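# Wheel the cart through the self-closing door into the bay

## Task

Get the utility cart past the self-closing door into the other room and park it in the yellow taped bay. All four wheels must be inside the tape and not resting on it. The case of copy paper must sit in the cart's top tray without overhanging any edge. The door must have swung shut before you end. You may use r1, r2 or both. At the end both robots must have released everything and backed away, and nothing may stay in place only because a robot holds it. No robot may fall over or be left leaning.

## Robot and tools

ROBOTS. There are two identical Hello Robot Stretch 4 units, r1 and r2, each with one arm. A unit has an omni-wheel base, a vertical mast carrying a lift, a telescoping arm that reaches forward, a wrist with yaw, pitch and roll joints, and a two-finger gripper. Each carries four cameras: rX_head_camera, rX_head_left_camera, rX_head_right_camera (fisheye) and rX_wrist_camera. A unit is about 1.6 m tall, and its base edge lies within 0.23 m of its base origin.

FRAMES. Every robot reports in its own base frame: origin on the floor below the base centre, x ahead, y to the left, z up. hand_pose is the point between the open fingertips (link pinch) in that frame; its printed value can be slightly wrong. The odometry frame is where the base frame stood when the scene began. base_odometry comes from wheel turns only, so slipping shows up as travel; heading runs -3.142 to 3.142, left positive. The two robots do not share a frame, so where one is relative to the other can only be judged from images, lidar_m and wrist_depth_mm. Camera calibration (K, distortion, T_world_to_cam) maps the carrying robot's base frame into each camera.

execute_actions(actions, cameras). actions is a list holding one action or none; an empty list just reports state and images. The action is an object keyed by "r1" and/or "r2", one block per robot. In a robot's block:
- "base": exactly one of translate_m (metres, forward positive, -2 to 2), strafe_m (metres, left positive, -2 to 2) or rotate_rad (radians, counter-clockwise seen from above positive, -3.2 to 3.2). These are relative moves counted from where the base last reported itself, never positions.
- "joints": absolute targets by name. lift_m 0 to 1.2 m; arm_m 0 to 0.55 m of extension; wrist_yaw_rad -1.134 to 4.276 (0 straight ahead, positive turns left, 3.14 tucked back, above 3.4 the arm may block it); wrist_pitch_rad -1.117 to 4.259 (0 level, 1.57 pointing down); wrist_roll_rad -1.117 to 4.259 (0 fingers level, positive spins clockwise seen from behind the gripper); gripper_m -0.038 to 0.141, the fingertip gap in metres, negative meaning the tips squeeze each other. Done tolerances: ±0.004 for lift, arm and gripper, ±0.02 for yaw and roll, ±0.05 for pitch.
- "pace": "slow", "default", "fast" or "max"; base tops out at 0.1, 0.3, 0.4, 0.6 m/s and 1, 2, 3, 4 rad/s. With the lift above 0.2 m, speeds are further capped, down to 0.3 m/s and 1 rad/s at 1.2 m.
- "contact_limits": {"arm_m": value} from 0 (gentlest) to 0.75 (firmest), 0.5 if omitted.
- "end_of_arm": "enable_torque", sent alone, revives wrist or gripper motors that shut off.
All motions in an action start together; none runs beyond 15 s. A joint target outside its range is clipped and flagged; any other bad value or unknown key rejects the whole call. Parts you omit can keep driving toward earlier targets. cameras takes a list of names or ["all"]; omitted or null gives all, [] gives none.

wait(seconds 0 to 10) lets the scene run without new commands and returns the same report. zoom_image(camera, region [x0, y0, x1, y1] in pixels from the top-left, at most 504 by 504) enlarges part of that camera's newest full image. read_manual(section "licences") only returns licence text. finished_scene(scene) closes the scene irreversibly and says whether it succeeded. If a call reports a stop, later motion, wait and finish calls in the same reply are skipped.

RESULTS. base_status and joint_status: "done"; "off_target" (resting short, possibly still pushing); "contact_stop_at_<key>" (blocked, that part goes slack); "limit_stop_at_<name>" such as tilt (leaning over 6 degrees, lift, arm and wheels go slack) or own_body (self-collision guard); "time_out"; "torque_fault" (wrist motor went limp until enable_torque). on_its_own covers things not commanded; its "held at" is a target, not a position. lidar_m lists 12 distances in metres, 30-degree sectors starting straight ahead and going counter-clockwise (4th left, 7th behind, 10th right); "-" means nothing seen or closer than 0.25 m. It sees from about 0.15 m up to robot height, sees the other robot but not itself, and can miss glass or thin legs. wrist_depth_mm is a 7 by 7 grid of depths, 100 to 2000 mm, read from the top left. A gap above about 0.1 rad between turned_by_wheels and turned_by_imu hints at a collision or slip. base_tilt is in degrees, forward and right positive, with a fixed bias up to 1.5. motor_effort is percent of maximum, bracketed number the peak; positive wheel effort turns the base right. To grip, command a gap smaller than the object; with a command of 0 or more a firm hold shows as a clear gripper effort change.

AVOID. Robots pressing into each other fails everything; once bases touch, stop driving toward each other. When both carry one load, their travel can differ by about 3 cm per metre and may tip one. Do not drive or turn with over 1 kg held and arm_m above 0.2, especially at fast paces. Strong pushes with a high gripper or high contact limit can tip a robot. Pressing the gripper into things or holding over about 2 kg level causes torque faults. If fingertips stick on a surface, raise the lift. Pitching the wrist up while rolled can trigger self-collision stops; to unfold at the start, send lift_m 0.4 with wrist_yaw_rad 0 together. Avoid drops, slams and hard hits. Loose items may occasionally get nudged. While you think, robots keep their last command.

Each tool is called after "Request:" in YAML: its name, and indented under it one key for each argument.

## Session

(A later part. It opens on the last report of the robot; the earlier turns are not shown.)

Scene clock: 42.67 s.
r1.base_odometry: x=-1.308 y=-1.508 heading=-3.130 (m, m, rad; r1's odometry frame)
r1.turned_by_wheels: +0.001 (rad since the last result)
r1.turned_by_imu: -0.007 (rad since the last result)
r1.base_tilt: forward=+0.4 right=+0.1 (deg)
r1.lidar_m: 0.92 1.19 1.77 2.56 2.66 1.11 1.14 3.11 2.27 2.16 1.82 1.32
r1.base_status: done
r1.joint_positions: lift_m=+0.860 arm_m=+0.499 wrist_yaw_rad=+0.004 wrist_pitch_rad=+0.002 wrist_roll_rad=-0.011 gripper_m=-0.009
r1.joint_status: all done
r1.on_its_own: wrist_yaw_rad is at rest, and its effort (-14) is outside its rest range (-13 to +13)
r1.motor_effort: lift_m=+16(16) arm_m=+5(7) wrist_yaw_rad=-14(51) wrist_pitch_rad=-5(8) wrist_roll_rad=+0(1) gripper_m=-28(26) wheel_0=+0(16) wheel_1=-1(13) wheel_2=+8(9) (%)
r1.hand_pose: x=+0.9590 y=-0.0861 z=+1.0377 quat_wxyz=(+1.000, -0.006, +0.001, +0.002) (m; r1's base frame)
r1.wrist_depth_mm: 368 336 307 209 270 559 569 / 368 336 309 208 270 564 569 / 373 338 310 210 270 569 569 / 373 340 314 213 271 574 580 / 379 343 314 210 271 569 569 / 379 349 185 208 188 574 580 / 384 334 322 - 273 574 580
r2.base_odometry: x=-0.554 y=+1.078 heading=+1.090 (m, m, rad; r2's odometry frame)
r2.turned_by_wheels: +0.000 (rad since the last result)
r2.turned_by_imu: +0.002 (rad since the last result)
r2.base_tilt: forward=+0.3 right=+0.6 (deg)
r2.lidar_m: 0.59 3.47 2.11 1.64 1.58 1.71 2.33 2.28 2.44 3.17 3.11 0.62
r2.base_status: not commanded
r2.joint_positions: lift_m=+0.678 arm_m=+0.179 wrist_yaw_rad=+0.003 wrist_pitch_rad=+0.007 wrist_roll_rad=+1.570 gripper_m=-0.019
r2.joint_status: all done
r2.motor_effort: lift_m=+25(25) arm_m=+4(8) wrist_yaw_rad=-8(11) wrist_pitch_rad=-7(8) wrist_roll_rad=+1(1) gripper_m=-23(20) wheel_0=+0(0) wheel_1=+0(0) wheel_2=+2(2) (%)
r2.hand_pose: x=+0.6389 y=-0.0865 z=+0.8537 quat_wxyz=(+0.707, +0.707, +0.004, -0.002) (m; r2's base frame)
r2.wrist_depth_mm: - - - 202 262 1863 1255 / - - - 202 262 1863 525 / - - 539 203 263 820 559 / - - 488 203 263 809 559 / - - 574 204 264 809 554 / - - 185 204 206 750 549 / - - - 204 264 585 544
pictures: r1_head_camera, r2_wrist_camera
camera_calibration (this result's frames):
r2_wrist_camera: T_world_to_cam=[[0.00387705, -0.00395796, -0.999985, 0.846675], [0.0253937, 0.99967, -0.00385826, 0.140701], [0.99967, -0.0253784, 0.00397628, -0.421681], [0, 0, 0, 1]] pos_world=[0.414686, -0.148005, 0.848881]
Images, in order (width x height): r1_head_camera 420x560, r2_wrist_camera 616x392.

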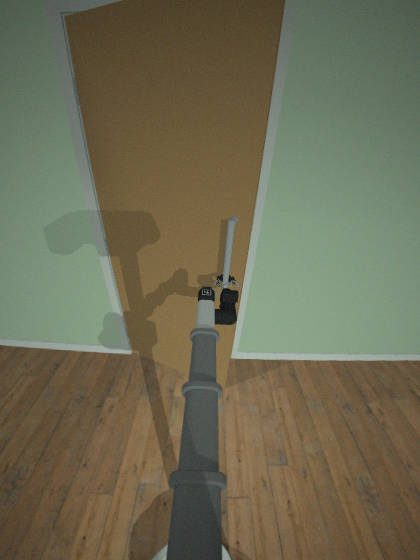

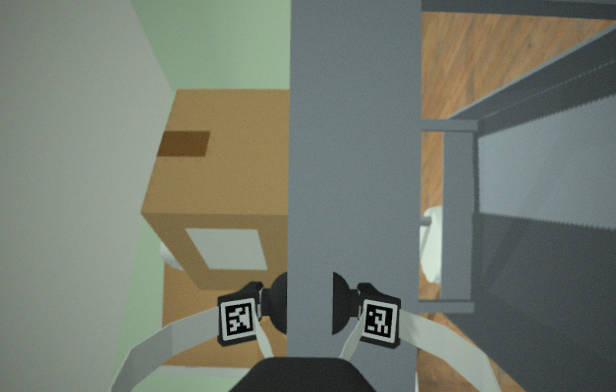

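Request:
execute_actions:
  actions:
    - {"r1":{"base":{"strafe_m":0.068},"joints":{"arm_m":0.386},"pace":"slow"},"r2":{"base":{"strafe_m":-0.1},"pace":"slow"}}
  cameras: ["r2_head_camera"]

Request:
execute_actions:
  actions:
    - {"r1":{"base":{"strafe_m":0.087},"joints":{"arm_m":0.279},"pace":"slow"}}
  cameras: ["r1_head_camera","r1_wrist_camera"]

Scene clock: 46.30 s.
r1.base_odometry: x=-1.307 y=-1.576 heading=-3.131 (m, m, rad; r1's odometry frame)
r1.turned_by_wheels: -0.001 (rad since the last result)
r1.turned_by_imu: -0.003 (rad since the last result)
r1.base_tilt: forward=+0.4 right=+0.2 (deg)
r1.lidar_m: 0.79 1.14 1.78 2.50 2.59 1.11 1.14 3.22 2.32 2.23 1.84 1.30
r1.base_status: done
r1.joint_positions: lift_m=+0.860 arm_m=+0.387 wrist_yaw_rad=-0.001 wrist_pitch_rad=+0.002 wrist_roll_rad=-0.011 gripper_m=-0.009
r1.joint_status: all done
r1.motor_effort: lift_m=+16(16) arm_m=-7(9) wrist_yaw_rad=+2(45) wrist_pitch_rad=-5(5) wrist_roll_rad=-1(1) gripper_m=-23(25) wheel_0=-7(18) wheel_1=-1(5) wheel_2=-4(7) (%)
r1.hand_pose: x=+0.8466 y=-0.0878 z=+1.0377 quat_wxyz=(+1.000, -0.006, +0.001, -0.001) (m; r1's base frame)
r1.wrist_depth_mm: 445 377 327 211 258 691 691 / 445 379 330 214 262 691 691 / 452 382 332 216 262 683 699 / 452 387 332 214 264 691 699 / 462 389 336 213 263 691 707 / 469 397 187 210 187 691 699 / 480 370 347 - 265 699 699
r2.base_odometry: x=-0.466 y=+1.032 heading=+1.091 (m, m, rad; r2's odometry frame)
r2.turned_by_wheels: +0.001 (rad since the last result)
r2.turned_by_imu: +0.003 (rad since the last result)
r2.base_tilt: forward=+0.2 right=+0.5 (deg)
r2.lidar_m: 0.57 3.40 2.23 1.74 1.68 1.79 2.30 2.24 2.40 3.09 3.02 0.63
r2.base_status: done
r2.joint_positions: lift_m=+0.678 arm_m=+0.179 wrist_yaw_rad=+0.007 wrist_pitch_rad=+0.007 wrist_roll_rad=+1.570 gripper_m=-0.019
r2.joint_status: not commanded
r2.on_its_own: wrist_yaw_rad is at rest, and its effort (-16) is outside its rest range (-13 to +13)
r2.motor_effort: lift_m=+25(25) arm_m=+4(4) wrist_yaw_rad=-16(25) wrist_pitch_rad=-6(8) wrist_roll_rad=+0(1) gripper_m=-17(22) wheel_0=+7(10) wheel_1=+1(5) wheel_2=+2(1) (%)
r2.hand_pose: x=+0.6392 y=-0.0855 z=+0.8539 quat_wxyz=(+0.707, +0.707, +0.005, +0.000) (m; r2's base frame)
r2.wrist_depth_mm: - - - 228 291 303 306 / - - - 221 285 1808 525 / - - 609 217 278 798 554 / - - 525 213 273 820 554 / - - 496 209 267 809 549 / - - 189 204 206 798 549 / - - - 200 256 647 539
pictures: r2_head_camera
Images, in order (width x height): r2_head_camera 420x560.

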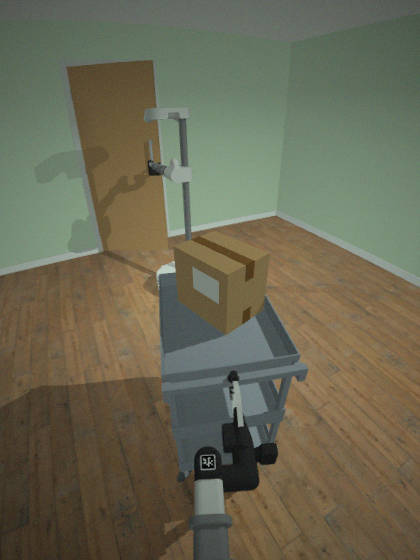

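Scene clock: 48.67 s.
r1.base_odometry: x=-1.306 y=-1.662 heading=-3.132 (m, m, rad; r1's odometry frame)
r1.turned_by_wheels: -0.001 (rad since the last result)
r1.turned_by_imu: -0.003 (rad since the last result)
r1.base_tilt: forward=+0.4 right=+0.0 (deg)
r1.lidar_m: 0.70 1.14 1.75 2.40 2.51 1.09 1.09 3.37 2.43 2.31 1.82 0.75
r1.base_status: done
r1.joint_positions: lift_m=+0.860 arm_m=+0.280 wrist_yaw_rad=-0.005 wrist_pitch_rad=+0.003 wrist_roll_rad=-0.011 gripper_m=-0.009
r1.joint_status: all done
r1.motor_effort: lift_m=+16(17) arm_m=-7(9) wrist_yaw_rad=+11(42) wrist_pitch_rad=-5(6) wrist_roll_rad=-1(1) gripper_m=-22(26) wheel_0=-7(16) wheel_1=+1(6) wheel_2=-5(3) (%)
r1.hand_pose: x=+0.7392 y=-0.0888 z=+1.0376 quat_wxyz=(+1.000, -0.006, +0.001, -0.002) (m; r1's base frame)
r1.wrist_depth_mm: 597 449 357 216 255 798 809 / 603 455 362 218 257 788 809 / 615 459 364 216 258 809 820 / 627 466 366 216 260 809 831 / 634 469 368 215 258 809 820 / 647 480 187 213 187 798 820 / 661 449 389 - 260 521 831
r2.base_odometry: x=-0.466 y=+1.032 heading=+1.091 (m, m, rad; r2's odometry frame)
r2.turned_by_wheels: +0.000 (rad since the last result)
r2.turned_by_imu: +0.001 (rad since the last result)
r2.base_tilt: forward=+0.2 right=+0.6 (deg)
r2.lidar_m: 0.58 3.32 2.22 1.73 1.68 1.80 2.28 2.24 2.41 3.08 3.03 0.63
r2.base_status: not commanded
r2.joint_positions: lift_m=+0.678 arm_m=+0.179 wrist_yaw_rad=+0.007 wrist_pitch_rad=+0.007 wrist_roll_rad=+1.570 gripper_m=-0.019
r2.joint_status: not commanded
r2.on_its_own: wrist_yaw_rad is at rest, and its effort (-17) is outside its rest range (-13 to +13)
r2.motor_effort: lift_m=+25(24) arm_m=+4(4) wrist_yaw_rad=-17(17) wrist_pitch_rad=-6(7) wrist_roll_rad=+0(0) gripper_m=-18(19) wheel_0=+7(7) wheel_1=+2(2) wheel_2=+2(1) (%)
r2.hand_pose: x=+0.6392 y=-0.0855 z=+0.8539 quat_wxyz=(+0.707, +0.707, +0.005, +0.000) (m; r2's base frame)
r2.wrist_depth_mm: - - - 227 290 303 304 / - - - 223 285 1863 521 / - - 615 217 278 788 559 / - - 530 213 273 809 554 / - - 496 208 267 809 554 / - - 188 204 206 809 544 / - - - 200 256 647 544
pictures: r1_head_camera, r1_wrist_camera
camera_calibration (this result's frames):
r1_wrist_camera: T_world_to_cam=[[-0.0398242, -0.999126, -0.0127034, -0.0546611], [-0.00735603, 0.0130063, -0.999888, 1.10049], [0.99918, -0.0397263, -0.00786756, -0.502578], [0, 0, 0, 1]] pos_world=[0.508085, -0.0888921, 1.09571]
Images, in order (width x height): r1_head_camera 420x560, r1_wrist_camera 616x392.

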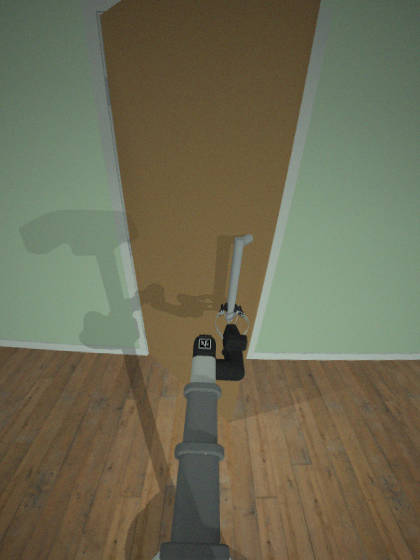

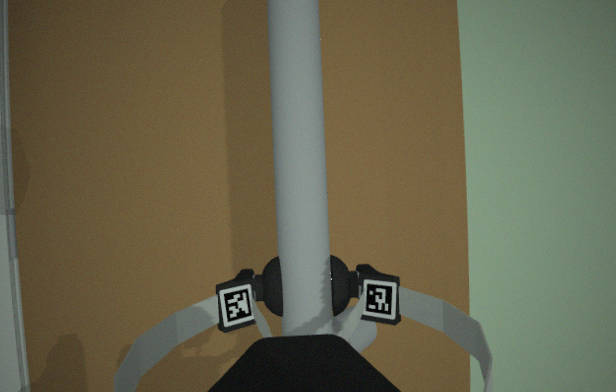

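Request:
execute_actions:
  actions:
    - {"r1":{"base":{"strafe_m":0.22},"joints":{"arm_m":0.117},"pace":"slow"},"r2":{"base":{"strafe_m":-0.2},"pace":"slow"}}
  cameras: ["r1_wrist_camera"]

Request:
execute_actions:
  actions:
    - {"r1":{"base":{"strafe_m":0.13},"joints":{"arm_m":0.07},"pace":"slow"},"r2":{"joints":{"gripper_m":0.1}}}
  cameras: ["r1_head_camera","r1_wrist_camera","r2_head_camera"]

Scene clock: 53.03 s.
r1.base_odometry: x=-1.304 y=-1.882 heading=-3.133 (m, m, rad; r1's odometry frame)
r1.turned_by_wheels: -0.001 (rad since the last result)
r1.turned_by_imu: -0.005 (rad since the last result)
r1.base_tilt: forward=+0.3 right=+0.2 (deg)
r1.lidar_m: 0.53 1.30 1.76 2.19 2.27 3.02 1.16 3.70 2.65 2.55 1.81 0.56
r1.base_status: done
r1.joint_positions: lift_m=+0.860 arm_m=+0.117 wrist_yaw_rad=-0.019 wrist_pitch_rad=+0.004 wrist_roll_rad=-0.011 gripper_m=-0.009
r1.joint_status: all done
r1.on_its_own: wrist_yaw_rad is at rest, and its effort (+53) is outside its rest range (-13 to +13)
r1.motor_effort: lift_m=+17(16) arm_m=-2(7) wrist_yaw_rad=+53(51) wrist_pitch_rad=-9(8) wrist_roll_rad=+0(1) gripper_m=-19(28) wheel_0=-11(15) wheel_1=+1(7) wheel_2=-7(7) (%)
r1.hand_pose: x=+0.5752 y=-0.0928 z=+1.0373 quat_wxyz=(+1.000, -0.006, +0.002, -0.009) (m; r1's base frame)
r1.wrist_depth_mm: 878 878 473 217 253 224 976 / 891 891 480 220 254 225 1008 / 878 878 492 225 258 226 1008 / 904 891 504 224 262 226 1008 / 904 891 508 219 254 224 1008 / 891 904 187 216 184 225 1008 / 904 866 564 - 250 226 1025
r2.base_odometry: x=-0.288 y=+0.940 heading=+1.092 (m, m, rad; r2's odometry frame)
r2.turned_by_wheels: +0.001 (rad since the last result)
r2.turned_by_imu: +0.004 (rad since the last result)
r2.base_tilt: forward=+0.2 right=+0.5 (deg)
r2.lidar_m: 0.52 0.74 2.47 1.94 1.85 2.02 2.21 2.15 2.29 2.91 2.85 0.67
r2.base_status: done
r2.joint_positions: lift_m=+0.678 arm_m=+0.179 wrist_yaw_rad=+0.009 wrist_pitch_rad=+0.007 wrist_roll_rad=+1.570 gripper_m=-0.019
r2.joint_status: not commanded
r2.on_its_own: wrist_yaw_rad is at rest, and its effort (-22) is outside its rest range (-13 to +13)
r2.motor_effort: lift_m=+25(25) arm_m=+4(4) wrist_yaw_rad=-22(25) wrist_pitch_rad=-7(6) wrist_roll_rad=+0(1) gripper_m=-18(18) wheel_0=+6(12) wheel_1=+2(2) wheel_2=+4(5) (%)
r2.hand_pose: x=+0.6394 y=-0.0849 z=+0.8539 quat_wxyz=(+0.707, +0.707, +0.005, +0.001) (m; r2's base frame)
r2.wrist_depth_mm: - - - 309 - 1808 1255 / - - - 347 355 362 366 / - - - 317 329 1863 500 / - - - 294 301 1708 554 / - - 559 274 282 788 559 / - - 187 202 206 809 549 / - 544 535 193 242 647 544
pictures: r1_wrist_camera
camera_calibration (this result's frames):
r1_wrist_camera: T_world_to_cam=[[-0.0535944, -0.998482, -0.0126691, -0.0572073], [-0.00817967, 0.0131259, -0.99988, 1.09952], [0.998529, -0.0534844, -0.00887073, -0.338736], [0, 0, 0, 1]] pos_world=[0.344165, -0.0896698, 1.09566]
Images, in order (width x height): r1_wrist_camera 616x392.

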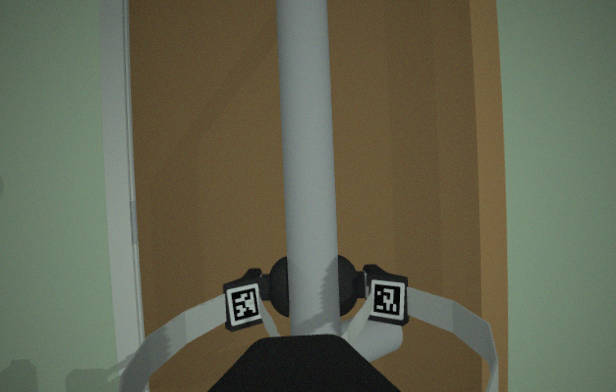

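Scene clock: 55.47 s.
r1.base_odometry: x=-1.303 y=-2.012 heading=-3.135 (m, m, rad; r1's odometry frame)
r1.turned_by_wheels: -0.002 (rad since the last result)
r1.turned_by_imu: -0.016 (rad since the last result)
r1.base_tilt: forward=+0.3 right=+0.2 (deg)
r1.lidar_m: 0.51 1.28 1.72 2.07 2.13 2.84 1.15 1.20 2.80 2.66 1.84 0.51
r1.base_status: done
r1.joint_positions: lift_m=+0.860 arm_m=+0.070 wrist_yaw_rad=-0.023 wrist_pitch_rad=+0.004 wrist_roll_rad=-0.011 gripper_m=-0.009
r1.joint_status: all done
r1.on_its_own: wrist_yaw_rad is at rest, and its effort (+63) is outside its rest range (-13 to +13)
r1.motor_effort: lift_m=+16(17) arm_m=+0(7) wrist_yaw_rad=+63(72) wrist_pitch_rad=-8(10) wrist_roll_rad=+1(1) gripper_m=-19(25) wheel_0=-11(14) wheel_1=+0(6) wheel_2=-12(11) (%)
r1.hand_pose: x=+0.5274 y=-0.0939 z=+1.0373 quat_wxyz=(+1.000, -0.006, +0.002, -0.011) (m; r1's base frame)
r1.wrist_depth_mm: 917 931 597 216 249 204 1060 / 904 931 615 219 251 204 1060 / 917 931 627 216 255 203 1078 / 917 931 634 216 258 204 1078 / 931 931 661 216 250 206 1078 / 917 960 186 215 186 200 1060 / 931 931 798 - 241 208 1078
r2.base_odometry: x=-0.288 y=+0.940 heading=+1.092 (m, m, rad; r2's odometry frame)
r2.turned_by_wheels: -0.001 (rad since the last result)
r2.turned_by_imu: +0.000 (rad since the last result)
r2.base_tilt: forward=+0.3 right=+0.7 (deg)
r2.lidar_m: 0.53 0.78 2.48 1.94 1.85 2.03 2.21 2.15 2.32 2.91 2.85 0.66
r2.base_status: not commanded
r2.joint_positions: lift_m=+0.678 arm_m=+0.179 wrist_yaw_rad=+0.000 wrist_pitch_rad=+0.006 wrist_roll_rad=+1.570 gripper_m=+0.100
r2.joint_status: all done
r2.motor_effort: lift_m=+25(25) arm_m=+4(4) wrist_yaw_rad=+1(23) wrist_pitch_rad=-6(6) wrist_roll_rad=+1(0) gripper_m=+1(19) wheel_0=+4(6) wheel_1=+2(2) wheel_2=-1(3) (%)
r2.hand_pose: x=+0.6387 y=-0.0875 z=+0.8540 quat_wxyz=(+0.707, +0.707, +0.002, -0.002) (m; r2's base frame)
r2.wrist_depth_mm: - - - - - 1863 1255 / - - - 355 366 377 373 / - - - 330 343 1921 500 / - - - 301 315 1756 549 / - - 569 281 287 809 554 / - - 204 212 213 750 549 / - - 525 143 249 699 544
pictures: r1_head_camera, r1_wrist_camera, r2_head_camera
camera_calibration (this result's frames):
r1_wrist_camera: T_world_to_cam=[[-0.0576227, -0.998258, -0.0126699, -0.0587777], [-0.00810437, 0.0131583, -0.999881, 1.09911], [0.998306, -0.0575132, -0.00884847, -0.291351], [0, 0, 0, 1]] pos_world=[0.296378, -0.0898943, 1.09566]
Images, in order (width x height): r1_head_camera 420x560, r1_wrist_camera 616x392, r2_head_camera 420x560.

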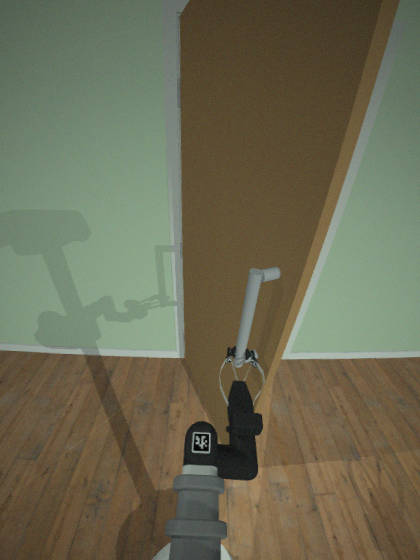

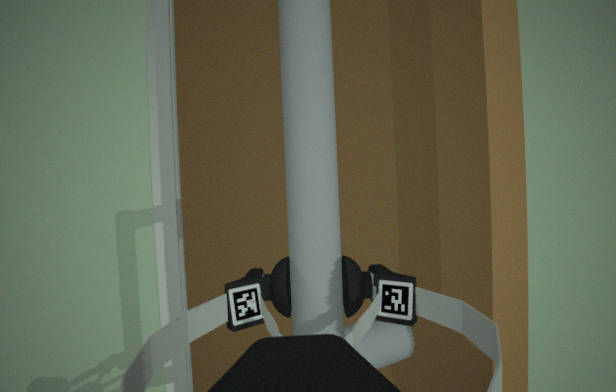

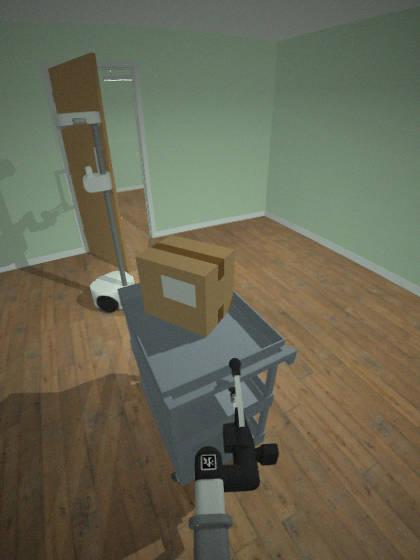

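Request:
execute_actions:
  actions:
    - {"r1":{"base":{"strafe_m":0.15},"joints":{"wrist_yaw_rad":-0.2,"arm_m":0.055},"pace":"slow"},"r2":{"base":{"translate_m":-0.1},"joints":{"arm_m":0}}}
  cameras: []

Request:
execute_actions:
  actions:
    - {"r1":{"base":{"strafe_m":0.18},"joints":{"wrist_yaw_rad":-0.4,"arm_m":0.07},"pace":"slow"},"r2":{"base":{"rotate_rad":0.46}}}
  cameras: ["r1_head_camera","r1_wrist_camera","r2_head_camera"]

Scene clock: 59.53 s.
r1.base_odometry: x=-1.302 y=-2.162 heading=-3.135 (m, m, rad; r1's odometry frame)
r1.turned_by_wheels: +0.000 (rad since the last result)
r1.turned_by_imu: -0.001 (rad since the last result)
r1.base_tilt: forward=+0.3 right=+0.2 (deg)
r1.lidar_m: 1.22 1.27 1.72 1.90 1.97 2.62 1.17 1.19 2.95 2.80 1.86 1.22
r1.base_status: done
r1.joint_positions: lift_m=+0.860 arm_m=+0.056 wrist_yaw_rad=-0.200 wrist_pitch_rad=+0.003 wrist_roll_rad=-0.011 gripper_m=-0.010
r1.joint_status: all done
r1.motor_effort: lift_m=+17(16) arm_m=-6(12) wrist_yaw_rad=-2(62) wrist_pitch_rad=-6(11) wrist_roll_rad=-1(1) gripper_m=-11(28) wheel_0=-4(13) wheel_1=+2(7) wheel_2=+0(10) (%)
r1.hand_pose: x=+0.4924 y=-0.1429 z=+1.0376 quat_wxyz=(+0.995, -0.005, +0.002, -0.100) (m; r1's base frame)
r1.wrist_depth_mm: 866 917 946 976 960 991 1308 / 866 931 960 960 976 991 1308 / 891 917 960 991 976 976 1308 / 878 931 946 960 976 991 1308 / 891 917 960 960 976 976 1336 / 866 917 186 204 186 991 1308 / 891 917 976 - 1008 1008 1308
r2.base_odometry: x=-0.334 y=+0.851 heading=+1.092 (m, m, rad; r2's odometry frame)
r2.turned_by_wheels: +0.000 (rad since the last result)
r2.turned_by_imu: +0.001 (rad since the last result)
r2.base_tilt: forward=+0.3 right=+0.6 (deg)
r2.lidar_m: 0.63 1.01 2.42 1.87 1.82 2.00 2.11 2.06 2.20 2.93 2.89 0.80
r2.base_status: done
r2.joint_positions: lift_m=+0.678 arm_m=+0.001 wrist_yaw_rad=+0.000 wrist_pitch_rad=+0.006 wrist_roll_rad=+1.570 gripper_m=+0.100
r2.joint_status: all done
r2.motor_effort: lift_m=+25(25) arm_m=-8(8) wrist_yaw_rad=+2(1) wrist_pitch_rad=-5(5) wrist_roll_rad=+1(1) gripper_m=-7(0) wheel_0=-1(4) wheel_1=+1(7) wheel_2=+0(6) (%)
r2.hand_pose: x=+0.4609 y=-0.0875 z=+0.8540 quat_wxyz=(+0.707, +0.707, +0.002, -0.002) (m; r2's base frame)
r2.wrist_depth_mm: - - - - - 1863 1255 / - - - - - 1921 1255 / - - - 640 - 750 661 / - - - 603 - 798 609 / - - 842 559 1182 820 554 / - - 204 525 213 759 512 / - - - 143 - 699 480
pictures: none
No camera images: the call's "cameras" was empty. Leave "cameras" out to get every camera's image.

Scene clock: 62.47 s.
r1.base_odometry: x=-1.301 y=-2.341 heading=-3.135 (m, m, rad; r1's odometry frame)
r1.turned_by_wheels: +0.000 (rad since the last result)
r1.turned_by_imu: -0.001 (rad since the last result)
r1.base_tilt: forward=+0.3 right=+0.1 (deg)
r1.lidar_m: 1.22 1.28 1.74 1.72 1.79 2.41 1.21 1.22 3.16 2.99 1.79 1.29
r1.base_status: done
r1.joint_positions: lift_m=+0.860 arm_m=+0.069 wrist_yaw_rad=-0.400 wrist_pitch_rad=+0.003 wrist_roll_rad=-0.011 gripper_m=-0.010
r1.joint_status: all done
r1.motor_effort: lift_m=+17(17) arm_m=+6(6) wrist_yaw_rad=-2(3) wrist_pitch_rad=-6(6) wrist_roll_rad=+1(0) gripper_m=-10(10) wheel_0=-3(7) wheel_1=+2(8) wheel_2=+0(3) (%)
r1.hand_pose: x=+0.4715 y=-0.1928 z=+1.0376 quat_wxyz=(+0.980, -0.005, +0.002, -0.199) (m; r1's base frame)
r1.wrist_depth_mm: 831 891 1008 1138 1308 1537 1808 / 831 904 1025 1138 1308 1537 1808 / 831 891 1025 1138 1255 1499 1863 / 831 904 1025 1138 1308 1499 1808 / 831 917 1008 1118 1336 1537 1863 / 842 917 187 204 186 1537 1808 / 831 878 1008 - 1308 1499 1808
r2.base_odometry: x=-0.334 y=+0.851 heading=+1.552 (m, m, rad; r2's odometry frame)
r2.turned_by_wheels: +0.460 (rad since the last result)
r2.turned_by_imu: +0.473 (rad since the last result)
r2.base_tilt: forward=+0.3 right=+0.6 (deg)
r2.lidar_m: 0.75 2.53 1.90 1.80 1.95 2.15 2.06 2.17 2.96 2.88 0.85 0.64
r2.base_status: done
r2.joint_positions: lift_m=+0.678 arm_m=+0.001 wrist_yaw_rad=+0.000 wrist_pitch_rad=+0.006 wrist_roll_rad=+1.570 gripper_m=+0.100
r2.joint_status: not commanded
r2.motor_effort: lift_m=+24(24) arm_m=-8(9) wrist_yaw_rad=+0(2) wrist_pitch_rad=-5(4) wrist_roll_rad=+1(1) gripper_m=-4(2) wheel_0=-1(7) wheel_1=+1(7) wheel_2=+2(6) (%)
r2.hand_pose: x=+0.4609 y=-0.0874 z=+0.8540 quat_wxyz=(+0.707, +0.707, +0.002, -0.002) (m; r2's base frame)
r2.wrist_depth_mm: - - 691 439 1042 820 569 / - - 778 436 - 820 559 / - - - 439 445 715 442 / - - - - - 1756 1138 / - - - - - 1863 1255 / - - 204 - 213 1756 1255 / - - - 143 - 1576 1255
pictures: r1_head_camera, r1_wrist_camera, r2_head_camera
camera_calibration (this result's frames):
r1_wrist_camera: T_world_to_cam=[[-0.421303, -0.906831, -0.0127036, 0.0284151], [-0.00175166, 0.014821, -0.999889, 1.09759], [0.906918, -0.421234, -0.00783261, -0.269398], [0, 0, 0, 1]] pos_world=[0.258216, -0.103979, 1.09572]
Images, in order (width x height): r1_head_camera 420x560, r1_wrist_camera 616x392, r2_head_camera 420x560.

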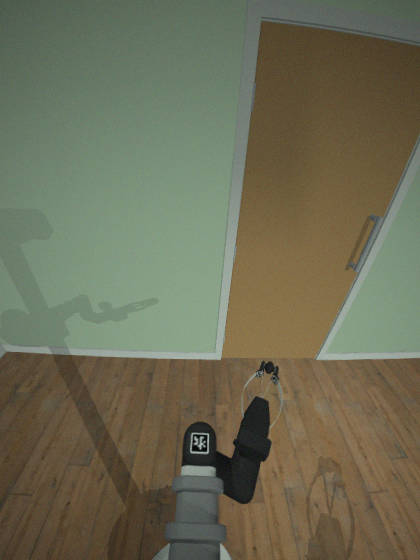

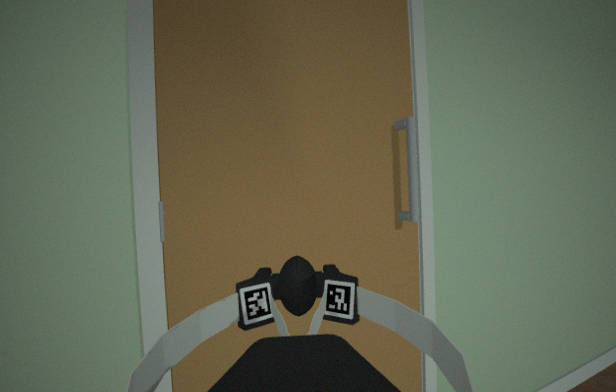

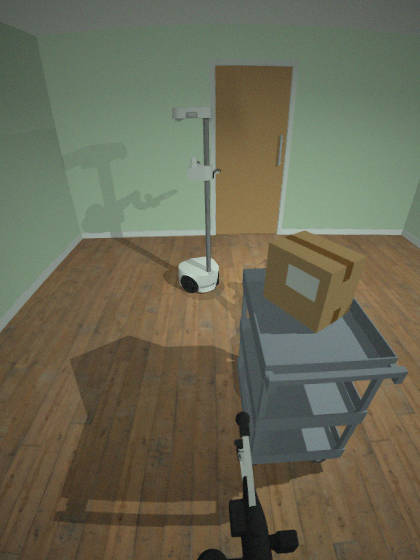

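Request:
execute_actions:
  actions:
    - {"r1":{"base":{"strafe_m":-0.67},"joints":{"wrist_yaw_rad":-0.7,"arm_m":0.35,"gripper_m":0.09,"lift_m":0.9}},"r2":{"base":{"strafe_m":-0.33}}}
  cameras: []

Request:
execute_actions:
  actions:
    - {"r1":{"base":{"translate_m":0.33}},"r2":{"joints":{"arm_m":0.1}}}
  cameras: ["r1_head_camera","r1_wrist_camera","r2_head_camera","r2_wrist_camera"]

Scene clock: 68.20 s.
r1.base_odometry: x=-1.305 y=-1.672 heading=-3.135 (m, m, rad; r1's odometry frame)
r1.turned_by_wheels: +0.000 (rad since the last result)
r1.turned_by_imu: -0.002 (rad since the last result)
r1.base_tilt: forward=+0.3 right=+0.2 (deg)
r1.lidar_m: 1.22 1.30 1.73 2.41 2.48 1.23 1.14 3.42 2.42 2.32 1.87 1.31
r1.base_status: done
r1.joint_positions: lift_m=+0.900 arm_m=+0.349 wrist_yaw_rad=-0.700 wrist_pitch_rad=+0.003 wrist_roll_rad=-0.011 gripper_m=+0.090
r1.joint_status: all done
r1.motor_effort: lift_m=+21(19) arm_m=+6(7) wrist_yaw_rad=-1(5) wrist_pitch_rad=-5(6) wrist_roll_rad=+1(0) gripper_m=+1(10) wheel_0=+1(11) wheel_1=-1(12) wheel_2=+0(1) (%)
r1.hand_pose: x=+0.6842 y=-0.2527 z=+1.0773 quat_wxyz=(+0.939, -0.005, +0.003, -0.343) (m; r1's base frame)
r1.wrist_depth_mm: 634 750 904 1098 1499 - 1808 / 647 741 891 1118 1430 1921 1863 / 647 750 904 1118 1430 1983 1808 / 647 750 891 1118 1430 - 1808 / 640 750 904 1098 1308 - 1863 / 640 723 200 1060 1229 - 1863 / 634 707 842 - 1499 - 1921
r2.base_odometry: x=-0.004 y=+0.845 heading=+1.552 (m, m, rad; r2's odometry frame)
r2.turned_by_wheels: +0.000 (rad since the last result)
r2.turned_by_imu: +0.002 (rad since the last result)
r2.base_tilt: forward=+0.3 right=+0.7 (deg)
r2.lidar_m: 0.59 2.99 2.20 2.14 2.29 2.17 2.08 2.19 2.62 2.54 2.66 0.61
r2.base_status: done
r2.joint_positions: lift_m=+0.678 arm_m=+0.001 wrist_yaw_rad=+0.000 wrist_pitch_rad=+0.006 wrist_roll_rad=+1.570 gripper_m=+0.100
r2.joint_status: not commanded
r2.motor_effort: lift_m=+24(25) arm_m=-8(8) wrist_yaw_rad=+1(1) wrist_pitch_rad=-4(5) wrist_roll_rad=-1(1) gripper_m=+2(1) wheel_0=+1(9) wheel_1=+2(9) wheel_2=+1(1) (%)
r2.hand_pose: x=+0.4608 y=-0.0874 z=+0.8541 quat_wxyz=(+0.707, +0.707, +0.002, -0.002) (m; r2's base frame)
r2.wrist_depth_mm: - - - - - 1863 1255 / - - - 433 436 627 433 / - - 759 433 - 820 559 / - - 676 433 - 820 559 / - - 768 430 - 809 559 / - - 204 430 213 759 554 / - - - 143 - 668 564
pictures: none
No camera images: the call's "cameras" was empty. Leave "cameras" out to get every camera's image.

Scene clock: 70.77 s.
r1.base_odometry: x=-1.635 y=-1.674 heading=-3.135 (m, m, rad; r1's odometry frame)
r1.turned_by_wheels: +0.000 (rad since the last result)
r1.turned_by_imu: -0.001 (rad since the last result)
r1.base_tilt: forward=+0.4 right=+0.1 (deg)
r1.lidar_m: 0.92 0.96 1.29 2.41 2.50 3.32 1.48 3.40 2.41 2.31 1.38 0.90
r1.base_status: done
r1.joint_positions: lift_m=+0.900 arm_m=+0.349 wrist_yaw_rad=-0.700 wrist_pitch_rad=+0.003 wrist_roll_rad=-0.011 gripper_m=+0.090
r1.joint_status: not commanded
r1.motor_effort: lift_m=+21(21) arm_m=+6(6) wrist_yaw_rad=-3(1) wrist_pitch_rad=-5(5) wrist_roll_rad=+0(1) gripper_m=+0(1) wheel_0=+3(7) wheel_1=+1(5) wheel_2=-2(9) (%)
r1.hand_pose: x=+0.6842 y=-0.2527 z=+1.0773 quat_wxyz=(+0.939, -0.005, +0.003, -0.343) (m; r1's base frame)
r1.wrist_depth_mm: 373 424 508 647 842 1229 1808 / 373 430 512 634 831 1229 1808 / 375 430 512 627 831 1205 1863 / 373 430 512 627 820 1182 1808 / 370 430 508 634 759 1205 1808 / 368 415 200 609 723 1205 1756 / 368 407 488 - 854 1205 1863
r2.base_odometry: x=-0.004 y=+0.845 heading=+1.552 (m, m, rad; r2's odometry frame)
r2.turned_by_wheels: +0.000 (rad since the last result)
r2.turned_by_imu: +0.001 (rad since the last result)
r2.base_tilt: forward=+0.0 right=+0.7 (deg)
r2.lidar_m: 0.58 2.99 2.25 2.16 2.30 2.18 2.09 2.18 2.64 2.56 2.67 0.60
r2.base_status: not commanded
r2.joint_positions: lift_m=+0.678 arm_m=+0.099 wrist_yaw_rad=+0.000 wrist_pitch_rad=+0.006 wrist_roll_rad=+1.570 gripper_m=+0.100
r2.joint_status: all done
r2.motor_effort: lift_m=+24(24) arm_m=+8(8) wrist_yaw_rad=+2(2) wrist_pitch_rad=-4(4) wrist_roll_rad=+1(0) gripper_m=-3(1) wheel_0=+0(0) wheel_1=+2(2) wheel_2=+1(1) (%)
r2.hand_pose: x=+0.5579 y=-0.0874 z=+0.8541 quat_wxyz=(+0.707, +0.707, +0.002, -0.002) (m; r2's base frame)
r2.wrist_depth_mm: - - - 329 334 338 1138 / - - - 332 332 1756 504 / - - 634 334 332 820 559 / - - 569 332 336 820 559 / - - 627 334 334 809 554 / - - 204 334 213 750 549 / - - - 143 332 654 544
pictures: r1_head_camera, r1_wrist_camera, r2_head_camera, r2_wrist_camera
camera_calibration (this result's frames):
r1_wrist_camera: T_world_to_cam=[[-0.670458, -0.741839, -0.0127079, 0.276424], [0.00280614, 0.0145923, -0.99989, 1.13533], [0.741942, -0.67042, -0.00770181, -0.437427], [0, 0, 0, 1]] pos_world=[0.506691, -0.104765, 1.13535]
r2_wrist_camera: T_world_to_cam=[[0.00503931, -0.00394438, -0.99998, 0.846737], [0.0284513, 0.999588, -0.00379946, 0.141877], [0.999582, -0.0284316, 0.00514946, -0.34196], [0, 0, 0, 1]] pos_world=[0.333514, -0.148201, 0.84902]
Images, in order (width x height): r1_head_camera 420x560, r1_wrist_camera 616x392, r2_head_camera 420x560, r2_wrist_camera 616x392.

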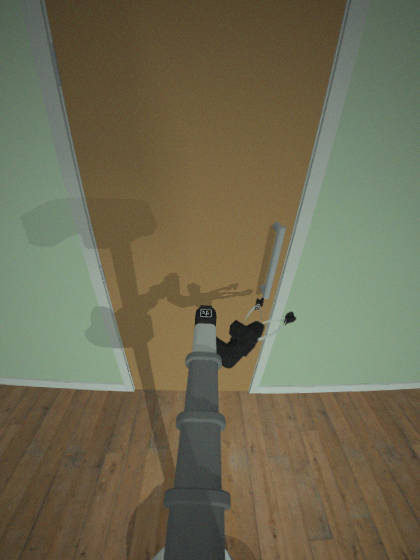

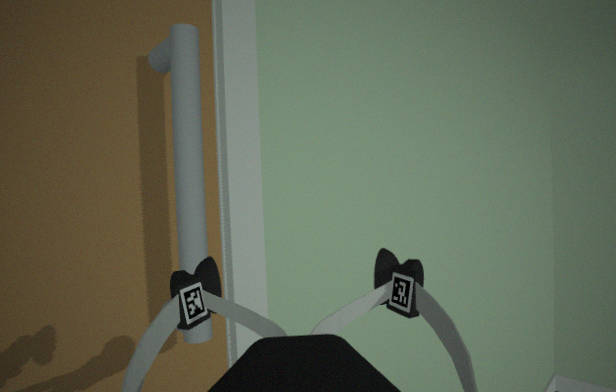

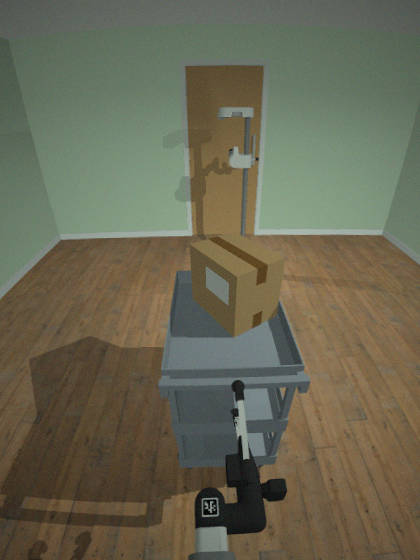

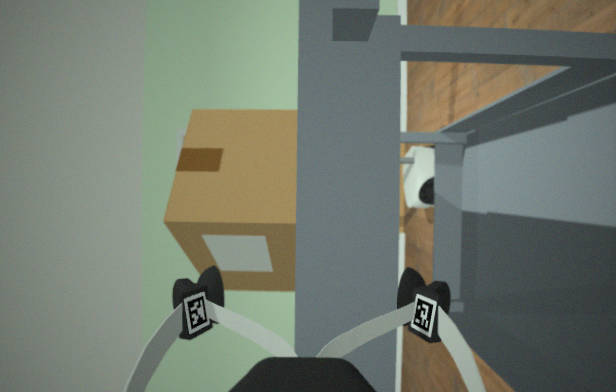

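Request:
execute_actions:
  actions:
    - {"r1":{"base":{"strafe_m":-0.025},"joints":{"arm_m":0.5}},"r2":{"base":{"strafe_m":0.02},"joints":{"arm_m":0.165,"lift_m":0.672}}}
  cameras: ["r1_wrist_camera"]

Request:
execute_actions:
  actions:
    - {"r1":{"base":{"translate_m":0.05},"pace":"slow"},"r2":{"joints":{"gripper_m":-0.03}}}
  cameras: ["r1_wrist_camera"]

Scene clock: 73.30 s.
r1.base_odometry: x=-1.636 y=-1.649 heading=-3.135 (m, m, rad; r1's odometry frame)
r1.turned_by_wheels: +0.000 (rad since the last result)
r1.turned_by_imu: -0.001 (rad since the last result)
r1.base_tilt: forward=+0.4 right=+0.1 (deg)
r1.lidar_m: 0.92 0.97 1.29 2.43 2.52 3.35 1.48 3.38 2.41 2.28 1.37 0.90
r1.base_status: done
r1.joint_positions: lift_m=+0.900 arm_m=+0.499 wrist_yaw_rad=-0.700 wrist_pitch_rad=+0.003 wrist_roll_rad=-0.011 gripper_m=+0.090
r1.joint_status: all done
r1.motor_effort: lift_m=+21(21) arm_m=+6(7) wrist_yaw_rad=+0(2) wrist_pitch_rad=-5(5) wrist_roll_rad=+2(1) gripper_m=-1(1) wheel_0=+0(10) wheel_1=+1(8) wheel_2=+0(1) (%)
r1.hand_pose: x=+0.8342 y=-0.2527 z=+1.0773 quat_wxyz=(+0.939, -0.005, +0.003, -0.343) (m; r1's base frame)
r1.wrist_depth_mm: 248 289 277 410 559 820 1397 / 249 289 276 407 554 809 1397 / 248 289 317 404 554 798 1430 / 249 287 317 404 549 788 1464 / 248 286 272 402 504 798 1397 / 247 278 201 389 480 809 1308 / 245 272 312 - 569 798 1336
r2.base_odometry: x=-0.024 y=+0.846 heading=+1.552 (m, m, rad; r2's odometry frame)
r2.turned_by_wheels: +0.000 (rad since the last result)
r2.turned_by_imu: +0.001 (rad since the last result)
r2.base_tilt: forward=+0.2 right=+0.5 (deg)
r2.lidar_m: 0.59 2.97 2.21 2.12 2.28 2.16 2.09 2.18 2.64 2.57 2.70 0.62
r2.base_status: done
r2.joint_positions: lift_m=+0.672 arm_m=+0.164 wrist_yaw_rad=+0.000 wrist_pitch_rad=+0.006 wrist_roll_rad=+1.570 gripper_m=+0.100
r2.joint_status: all done
r2.motor_effort: lift_m=+16(24) arm_m=+8(8) wrist_yaw_rad=+2(0) wrist_pitch_rad=-4(4) wrist_roll_rad=+1(1) gripper_m=+1(0) wheel_0=+1(6) wheel_1=-2(8) wheel_2=+0(2) (%)
r2.hand_pose: x=+0.6229 y=-0.0874 z=+0.8488 quat_wxyz=(+0.707, +0.707, +0.002, -0.002) (m; r2's base frame)
r2.wrist_depth_mm: - - - 267 268 1863 1255 / - - - 208 267 1756 525 / - - 544 208 267 809 549 / - - 504 208 267 809 549 / - - 591 208 268 798 549 / - - 204 208 213 732 544 / - - - 143 270 627 535
pictures: r1_wrist_camera
camera_calibration (this result's frames):
r1_wrist_camera: T_world_to_cam=[[-0.670448, -0.741847, -0.012708, 0.376973], [0.00280472, 0.0145936, -0.99989, 1.13491], [0.741951, -0.67041, -0.00770355, -0.548708], [0, 0, 0, 1]] pos_world=[0.656672, -0.104765, 1.13535]
Images, in order (width x height): r1_wrist_camera 616x392.

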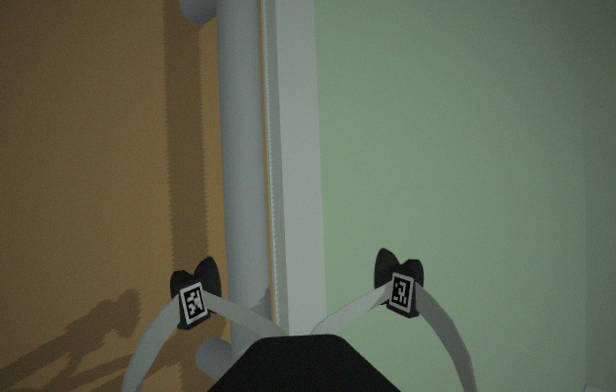

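Scene clock: 75.30 s.
r1.base_odometry: x=-1.685 y=-1.649 heading=-3.135 (m, m, rad; r1's odometry frame)
r1.turned_by_wheels: +0.000 (rad since the last result)
r1.turned_by_imu: -0.001 (rad since the last result)
r1.base_tilt: forward=+0.4 right=+0.2 (deg)
r1.lidar_m: 0.87 0.90 1.22 2.44 2.52 3.36 1.53 3.38 2.40 2.28 1.28 0.86
r1.base_status: done
r1.joint_positions: lift_m=+0.900 arm_m=+0.499 wrist_yaw_rad=-0.700 wrist_pitch_rad=+0.003 wrist_roll_rad=-0.011 gripper_m=+0.090
r1.joint_status: not commanded
r1.motor_effort: lift_m=+21(21) arm_m=+6(6) wrist_yaw_rad=+0(1) wrist_pitch_rad=-6(5) wrist_roll_rad=+2(1) gripper_m=-1(0) wheel_0=+3(5) wheel_1=+3(7) wheel_2=-4(7) (%)
r1.hand_pose: x=+0.8342 y=-0.2527 z=+1.0773 quat_wxyz=(+0.939, -0.005, +0.003, -0.343) (m; r1's base frame)
r1.wrist_depth_mm: 208 242 281 340 466 691 1205 / 208 242 279 345 462 683 1160 / 208 241 289 345 459 683 1229 / 208 239 287 241 462 661 1205 / 206 239 286 237 421 661 1182 / 206 233 200 236 382 661 1118 / 205 227 273 - 477 661 1138
r2.base_odometry: x=-0.024 y=+0.846 heading=+1.552 (m, m, rad; r2's odometry frame)
r2.turned_by_wheels: +0.000 (rad since the last result)
r2.turned_by_imu: +0.001 (rad since the last result)
r2.base_tilt: forward=+0.2 right=+0.6 (deg)
r2.lidar_m: 0.57 2.97 2.21 2.12 2.26 2.18 2.08 2.16 2.66 2.57 2.71 0.60
r2.base_status: not commanded
r2.joint_positions: lift_m=+0.672 arm_m=+0.164 wrist_yaw_rad=+0.003 wrist_pitch_rad=+0.003 wrist_roll_rad=+1.570 gripper_m=-0.029
r2.joint_status: all done
r2.motor_effort: lift_m=+16(16) arm_m=+4(8) wrist_yaw_rad=-7(9) wrist_pitch_rad=+6(5) wrist_roll_rad=+0(1) gripper_m=-22(25) wheel_0=-1(1) wheel_1=-2(2) wheel_2=+4(4) (%)
r2.hand_pose: x=+0.6239 y=-0.0866 z=+0.8498 quat_wxyz=(+0.707, +0.707, +0.002, +0.000) (m; r2's base frame)
r2.wrist_depth_mm: - - - 196 256 1863 1255 / - - - 196 256 1863 525 / - - 530 256 255 820 559 / - - 488 256 255 820 559 / - - 574 256 255 809 554 / - - 186 196 189 750 549 / - - - 196 256 580 539
pictures: r1_wrist_camera
camera_calibration (this result's frames):
r1_wrist_camera: T_world_to_cam=[[-0.670448, -0.741847, -0.0127081, 0.376974], [0.0028049, 0.0145935, -0.99989, 1.13491], [0.741951, -0.67041, -0.00770338, -0.548709], [0, 0, 0, 1]] pos_world=[0.656674, -0.104765, 1.13535]
Images, in order (width x height): r1_wrist_camera 616x392.

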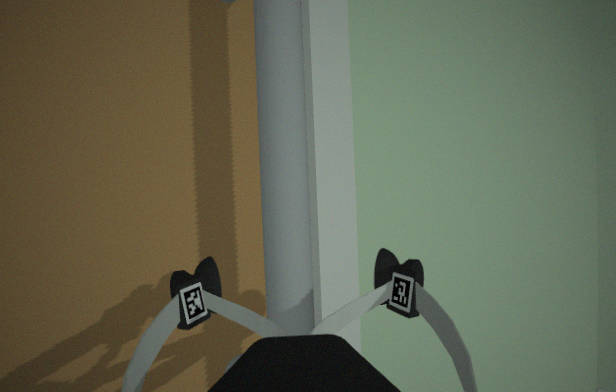

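Request:
execute_actions:
  actions:
    - {"r1":{"base":{"strafe_m":-0.04},"joints":{"arm_m":0.53,"gripper_m":0.055},"pace":"slow"}}
  cameras: ["r1_wrist_camera"]

Request:
execute_actions:
  actions:
    - {"r1":{"joints":{"gripper_m":-0.03}}}
  cameras: ["r1_wrist_camera"]

Scene clock: 78.43 s.
r1.base_odometry: x=-1.686 y=-1.609 heading=-3.135 (m, m, rad; r1's odometry frame)
r1.turned_by_wheels: +0.000 (rad since the last result)
r1.turned_by_imu: -0.001 (rad since the last result)
r1.base_tilt: forward=+0.3 right=+0.2 (deg)
r1.lidar_m: 0.84 0.91 1.25 2.48 2.55 3.43 1.53 3.32 2.35 2.24 1.29 0.82
r1.base_status: done
r1.joint_positions: lift_m=+0.900 arm_m=+0.529 wrist_yaw_rad=-0.700 wrist_pitch_rad=+0.003 wrist_roll_rad=-0.011 gripper_m=+0.055
r1.joint_status: all done
r1.motor_effort: lift_m=+21(21) arm_m=+6(8) wrist_yaw_rad=-1(1) wrist_pitch_rad=-5(5) wrist_roll_rad=+1(1) gripper_m=-2(3) wheel_0=+4(6) wheel_1=-2(5) wheel_2=+0(2) (%)
r1.hand_pose: x=+0.8642 y=-0.2527 z=+1.0773 quat_wxyz=(+0.939, -0.005, +0.003, -0.343) (m; r1's base frame)
r1.wrist_depth_mm: 185 213 236 296 413 609 1060 / 184 213 236 297 410 603 1025 / 183 213 236 300 410 597 991 / 183 213 235 303 407 591 1060 / 183 212 235 297 404 591 991 / 183 211 187 194 201 585 976 / 181 202 239 - 404 585 991
r2.base_odometry: x=-0.024 y=+0.846 heading=+1.552 (m, m, rad; r2's odometry frame)
r2.turned_by_wheels: +0.000 (rad since the last result)
r2.turned_by_imu: +0.001 (rad since the last result)
r2.base_tilt: forward=+0.3 right=+0.7 (deg)
r2.lidar_m: 0.58 2.97 2.21 2.12 2.29 2.17 2.09 2.18 2.66 2.57 2.71 0.61
r2.base_status: not commanded
r2.joint_positions: lift_m=+0.672 arm_m=+0.164 wrist_yaw_rad=+0.003 wrist_pitch_rad=+0.003 wrist_roll_rad=+1.570 gripper_m=-0.029
r2.joint_status: not commanded
r2.motor_effort: lift_m=+16(16) arm_m=+4(4) wrist_yaw_rad=-7(6) wrist_pitch_rad=+6(5) wrist_roll_rad=+1(0) gripper_m=-25(23) wheel_0=-1(1) wheel_1=-2(2) wheel_2=+5(5) (%)
r2.hand_pose: x=+0.6239 y=-0.0866 z=+0.8498 quat_wxyz=(+0.707, +0.707, +0.002, +0.000) (m; r2's base frame)
r2.wrist_depth_mm: - - - 196 256 1863 1255 / - - - 196 255 1921 525 / - - 530 256 256 820 559 / - - 484 256 255 820 559 / - - 580 256 255 820 554 / - - 186 196 189 750 549 / - - - 196 255 580 539
pictures: r1_wrist_camera
camera_calibration (this result's frames):
r1_wrist_camera: T_world_to_cam=[[-0.670454, -0.741842, -0.0127081, 0.397068], [0.00280492, 0.0145935, -0.99989, 1.13483], [0.741945, -0.670416, -0.00770349, -0.570936], [0, 0, 0, 1]] pos_world=[0.686636, -0.104765, 1.13535]
Images, in order (width x height): r1_wrist_camera 616x392.

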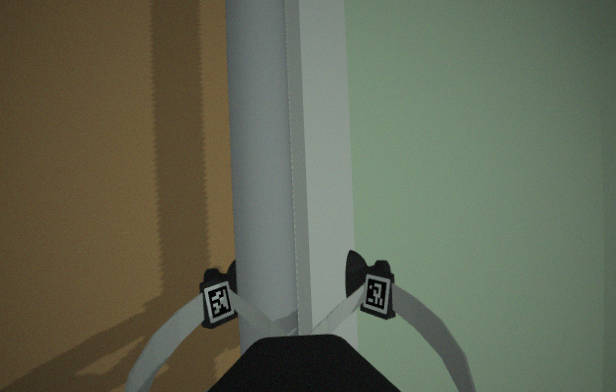

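Scene clock: 80.00 s.
r1.base_odometry: x=-1.686 y=-1.609 heading=-3.135 (m, m, rad; r1's odometry frame)
r1.turned_by_wheels: +0.000 (rad since the last result)
r1.turned_by_imu: +0.000 (rad since the last result)
r1.base_tilt: forward=+0.3 right=+0.1 (deg)
r1.lidar_m: 0.84 0.90 1.23 2.47 2.54 3.45 1.54 3.31 2.37 2.25 1.30 0.82
r1.base_status: not commanded
r1.joint_positions: lift_m=+0.900 arm_m=+0.529 wrist_yaw_rad=-0.696 wrist_pitch_rad=+0.003 wrist_roll_rad=-0.011 gripper_m=-0.029
r1.joint_status: all done
r1.motor_effort: lift_m=+21(21) arm_m=+4(6) wrist_yaw_rad=-12(21) wrist_pitch_rad=-5(6) wrist_roll_rad=+0(1) gripper_m=-18(15) wheel_0=+4(4) wheel_1=+0(2) wheel_2=+1(1) (%)
r1.hand_pose: x=+0.8654 y=-0.2521 z=+1.0773 quat_wxyz=(+0.940, -0.005, +0.003, -0.341) (m; r1's base frame)
r1.wrist_depth_mm: 168 193 224 169 407 597 1025 / 168 194 224 168 404 591 976 / 168 193 224 168 404 585 960 / 168 194 224 167 404 585 1008 / 168 193 229 168 402 574 960 / 167 189 185 167 184 580 960 / 167 179 219 - 399 574 946
r2.base_odometry: x=-0.024 y=+0.846 heading=+1.552 (m, m, rad; r2's odometry frame)
r2.turned_by_wheels: +0.000 (rad since the last result)
r2.turned_by_imu: +0.001 (rad since the last result)
r2.base_tilt: forward=+0.3 right=+0.5 (deg)
r2.lidar_m: 0.58 2.96 2.18 2.13 2.28 2.19 2.08 2.19 2.65 2.57 2.70 0.61
r2.base_status: not commanded
r2.joint_positions: lift_m=+0.672 arm_m=+0.164 wrist_yaw_rad=+0.003 wrist_pitch_rad=+0.003 wrist_roll_rad=+1.570 gripper_m=-0.029
r2.joint_status: not commanded
r2.motor_effort: lift_m=+16(16) arm_m=+5(4) wrist_yaw_rad=-7(7) wrist_pitch_rad=+5(5) wrist_roll_rad=-1(0) gripper_m=-21(20) wheel_0=-1(0) wheel_1=-2(2) wheel_2=+4(5) (%)
r2.hand_pose: x=+0.6239 y=-0.0866 z=+0.8498 quat_wxyz=(+0.707, +0.707, +0.002, +0.000) (m; r2's base frame)
r2.wrist_depth_mm: - - - 196 256 1863 1255 / - - - 196 255 1863 530 / - - 530 256 255 831 559 / - - 488 256 255 820 554 / - - 580 255 256 820 554 / - - 186 196 189 750 544 / - - - 196 255 574 535
pictures: r1_wrist_camera
camera_calibration (this result's frames):
r1_wrist_camera: T_world_to_cam=[[-0.667748, -0.744279, -0.0127081, 0.395385], [0.00275174, 0.0146037, -0.99989, 1.13486], [0.744382, -0.66771, -0.00770352, -0.572877], [0, 0, 0, 1]] pos_world=[0.687335, -0.104812, 1.13535]
Images, in order (width x height): r1_wrist_camera 616x392.

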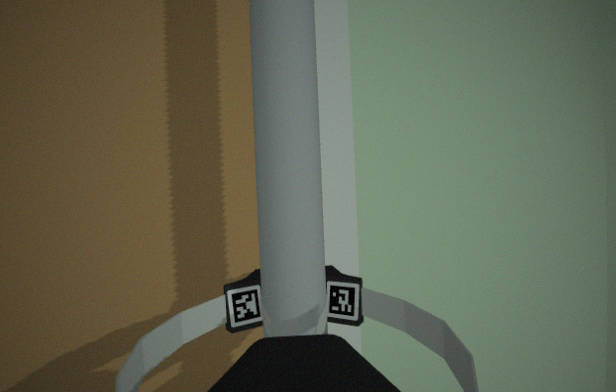

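Request:
execute_actions:
  actions:
    - {"r1":{"base":{"translate_m":-0.25},"pace":"slow"}}
  cameras: ["r1_wrist_camera"]

Request:
execute_actions:
  actions:
    - {"r1":{"base":{"strafe_m":0.18},"joints":{"arm_m":0.3},"pace":"slow"}}
  cameras: ["r1_wrist_camera"]

Scene clock: 84.63 s.
r1.base_odometry: x=-1.436 y=-1.607 heading=-3.130 (m, m, rad; r1's odometry frame)
r1.turned_by_wheels: +0.004 (rad since the last result)
r1.turned_by_imu: +0.022 (rad since the last result)
r1.base_tilt: forward=+0.4 right=+0.2 (deg)
r1.lidar_m: 0.83 1.07 1.60 2.48 2.57 1.36 1.29 3.27 2.35 2.26 1.61 0.89
r1.base_status: done
r1.joint_positions: lift_m=+0.900 arm_m=+0.530 wrist_yaw_rad=-0.676 wrist_pitch_rad=+0.003 wrist_roll_rad=-0.011 gripper_m=-0.030
r1.joint_status: not commanded
r1.on_its_own: wrist_yaw_rad is at rest, and its effort (-69) is outside its rest range (-13 to +13)
r1.motor_effort: lift_m=+21(21) arm_m=+2(5) wrist_yaw_rad=-69(74) wrist_pitch_rad=-6(6) wrist_roll_rad=+0(1) gripper_m=-14(18) wheel_0=+18(21) wheel_1=+7(11) wheel_2=+27(25) (%)
r1.hand_pose: x=+0.8710 y=-0.2487 z=+1.0773 quat_wxyz=(+0.943, -0.005, +0.003, -0.332) (m; r1's base frame)
r1.wrist_depth_mm: 195 211 156 253 768 1060 1537 / 195 211 156 254 778 1025 1537 / 195 211 158 252 768 1042 1618 / 196 212 160 253 768 1042 1576 / 196 211 163 254 768 1042 1618 / 195 207 175 186 699 1042 1499 / 196 206 224 - 732 1042 1537
r2.base_odometry: x=-0.024 y=+0.846 heading=+1.552 (m, m, rad; r2's odometry frame)
r2.turned_by_wheels: +0.000 (rad since the last result)
r2.turned_by_imu: +0.001 (rad since the last result)
r2.base_tilt: forward=+0.3 right=+0.8 (deg)
r2.lidar_m: 0.57 2.96 2.22 2.13 2.26 2.17 2.08 2.18 2.66 2.57 2.70 0.61
r2.base_status: not commanded
r2.joint_positions: lift_m=+0.672 arm_m=+0.164 wrist_yaw_rad=+0.003 wrist_pitch_rad=+0.003 wrist_roll_rad=+1.570 gripper_m=-0.029
r2.joint_status: not commanded
r2.motor_effort: lift_m=+16(16) arm_m=+4(4) wrist_yaw_rad=-6(6) wrist_pitch_rad=+5(5) wrist_roll_rad=+0(1) gripper_m=-22(21) wheel_0=-1(1) wheel_1=-2(2) wheel_2=+5(4) (%)
r2.hand_pose: x=+0.6239 y=-0.0866 z=+0.8498 quat_wxyz=(+0.707, +0.707, +0.002, +0.000) (m; r2's base frame)
r2.wrist_depth_mm: - - - 196 255 1863 1281 / - - - 196 255 1863 525 / - - 530 255 256 820 559 / - - 492 255 255 820 559 / - - 574 256 256 820 554 / - - 186 196 189 759 549 / - - - 197 256 580 539
pictures: r1_wrist_camera
camera_calibration (this result's frames):
r1_wrist_camera: T_world_to_cam=[[-0.652474, -0.757704, -0.0127068, 0.384997], [0.00247602, 0.0146361, -0.99989, 1.13506], [0.757807, -0.652434, -0.00767359, -0.582664], [0, 0, 0, 1]] pos_world=[0.689937, -0.105049, 1.13535]
Images, in order (width x height): r1_wrist_camera 616x392.

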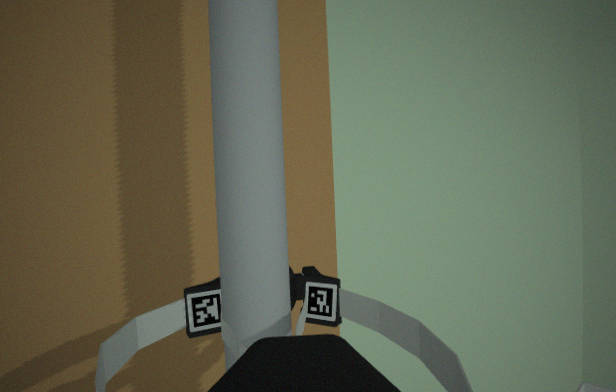

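Scene clock: 88.20 s.
r1.base_odometry: x=-1.434 y=-1.787 heading=-3.130 (m, m, rad; r1's odometry frame)
r1.turned_by_wheels: +0.000 (rad since the last result)
r1.turned_by_imu: -0.004 (rad since the last result)
r1.base_tilt: forward=+0.4 right=+0.2 (deg)
r1.lidar_m: 0.72 1.12 1.59 2.27 2.39 3.20 1.30 3.49 2.55 2.43 1.63 0.59
r1.base_status: done
r1.joint_positions: lift_m=+0.900 arm_m=+0.302 wrist_yaw_rad=-0.691 wrist_pitch_rad=+0.003 wrist_roll_rad=-0.011 gripper_m=-0.029
r1.joint_status: all done
r1.on_its_own: wrist_yaw_rad is at rest, and its effort (-27) is outside its rest range (-13 to +13)
r1.motor_effort: lift_m=+21(21) arm_m=-8(11) wrist_yaw_rad=-27(72) wrist_pitch_rad=-7(7) wrist_roll_rad=+0(1) gripper_m=-21(22) wheel_0=-2(21) wheel_1=+0(16) wheel_2=+1(22) (%)
r1.hand_pose: x=+0.6391 y=-0.2512 z=+1.0772 quat_wxyz=(+0.941, -0.005, +0.003, -0.338) (m; r1's base frame)
r1.wrist_depth_mm: 236 238 242 172 1205 1756 1921 / 236 239 243 170 1205 1708 - / 236 240 244 170 1205 1708 1983 / 237 242 244 169 251 1661 1921 / 239 242 245 168 253 1618 1983 / 239 242 183 168 183 1661 - / 239 242 245 - 254 1661 1983
r2.base_odometry: x=-0.024 y=+0.846 heading=+1.552 (m, m, rad; r2's odometry frame)
r2.turned_by_wheels: +0.000 (rad since the last result)
r2.turned_by_imu: +0.001 (rad since the last result)
r2.base_tilt: forward=+0.3 right=+0.7 (deg)
r2.lidar_m: 0.59 2.95 2.21 2.12 2.28 2.17 2.08 2.19 2.64 2.55 2.71 0.61
r2.base_status: not commanded
r2.joint_positions: lift_m=+0.672 arm_m=+0.164 wrist_yaw_rad=+0.003 wrist_pitch_rad=+0.003 wrist_roll_rad=+1.570 gripper_m=-0.029
r2.joint_status: not commanded
r2.motor_effort: lift_m=+16(16) arm_m=+4(4) wrist_yaw_rad=-7(7) wrist_pitch_rad=+5(5) wrist_roll_rad=+0(0) gripper_m=-21(21) wheel_0=-1(1) wheel_1=-1(2) wheel_2=+5(5) (%)
r2.hand_pose: x=+0.6239 y=-0.0866 z=+0.8498 quat_wxyz=(+0.707, +0.707, +0.002, +0.000) (m; r2's base frame)
r2.wrist_depth_mm: - - - 196 255 1863 1255 / - - - 196 255 1863 530 / - - 535 256 255 831 559 / - - 488 255 255 820 554 / - - 580 256 256 809 559 / - - 186 196 189 759 549 / - - - 196 256 580 539
pictures: r1_wrist_camera
camera_calibration (this result's frames):
r1_wrist_camera: T_world_to_cam=[[-0.663614, -0.747968, -0.0126865, 0.241374], [0.00229291, 0.0149251, -0.999886, 1.1357], [0.748072, -0.663567, -0.00818948, -0.404614], [0, 0, 0, 1]] pos_world=[0.460256, -0.104899, 1.13532]
Images, in order (width x height): r1_wrist_camera 616x392.

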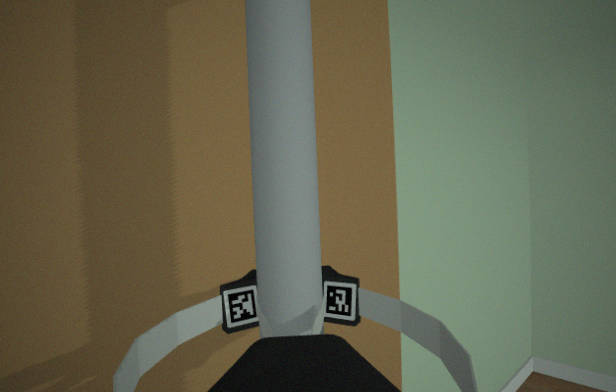

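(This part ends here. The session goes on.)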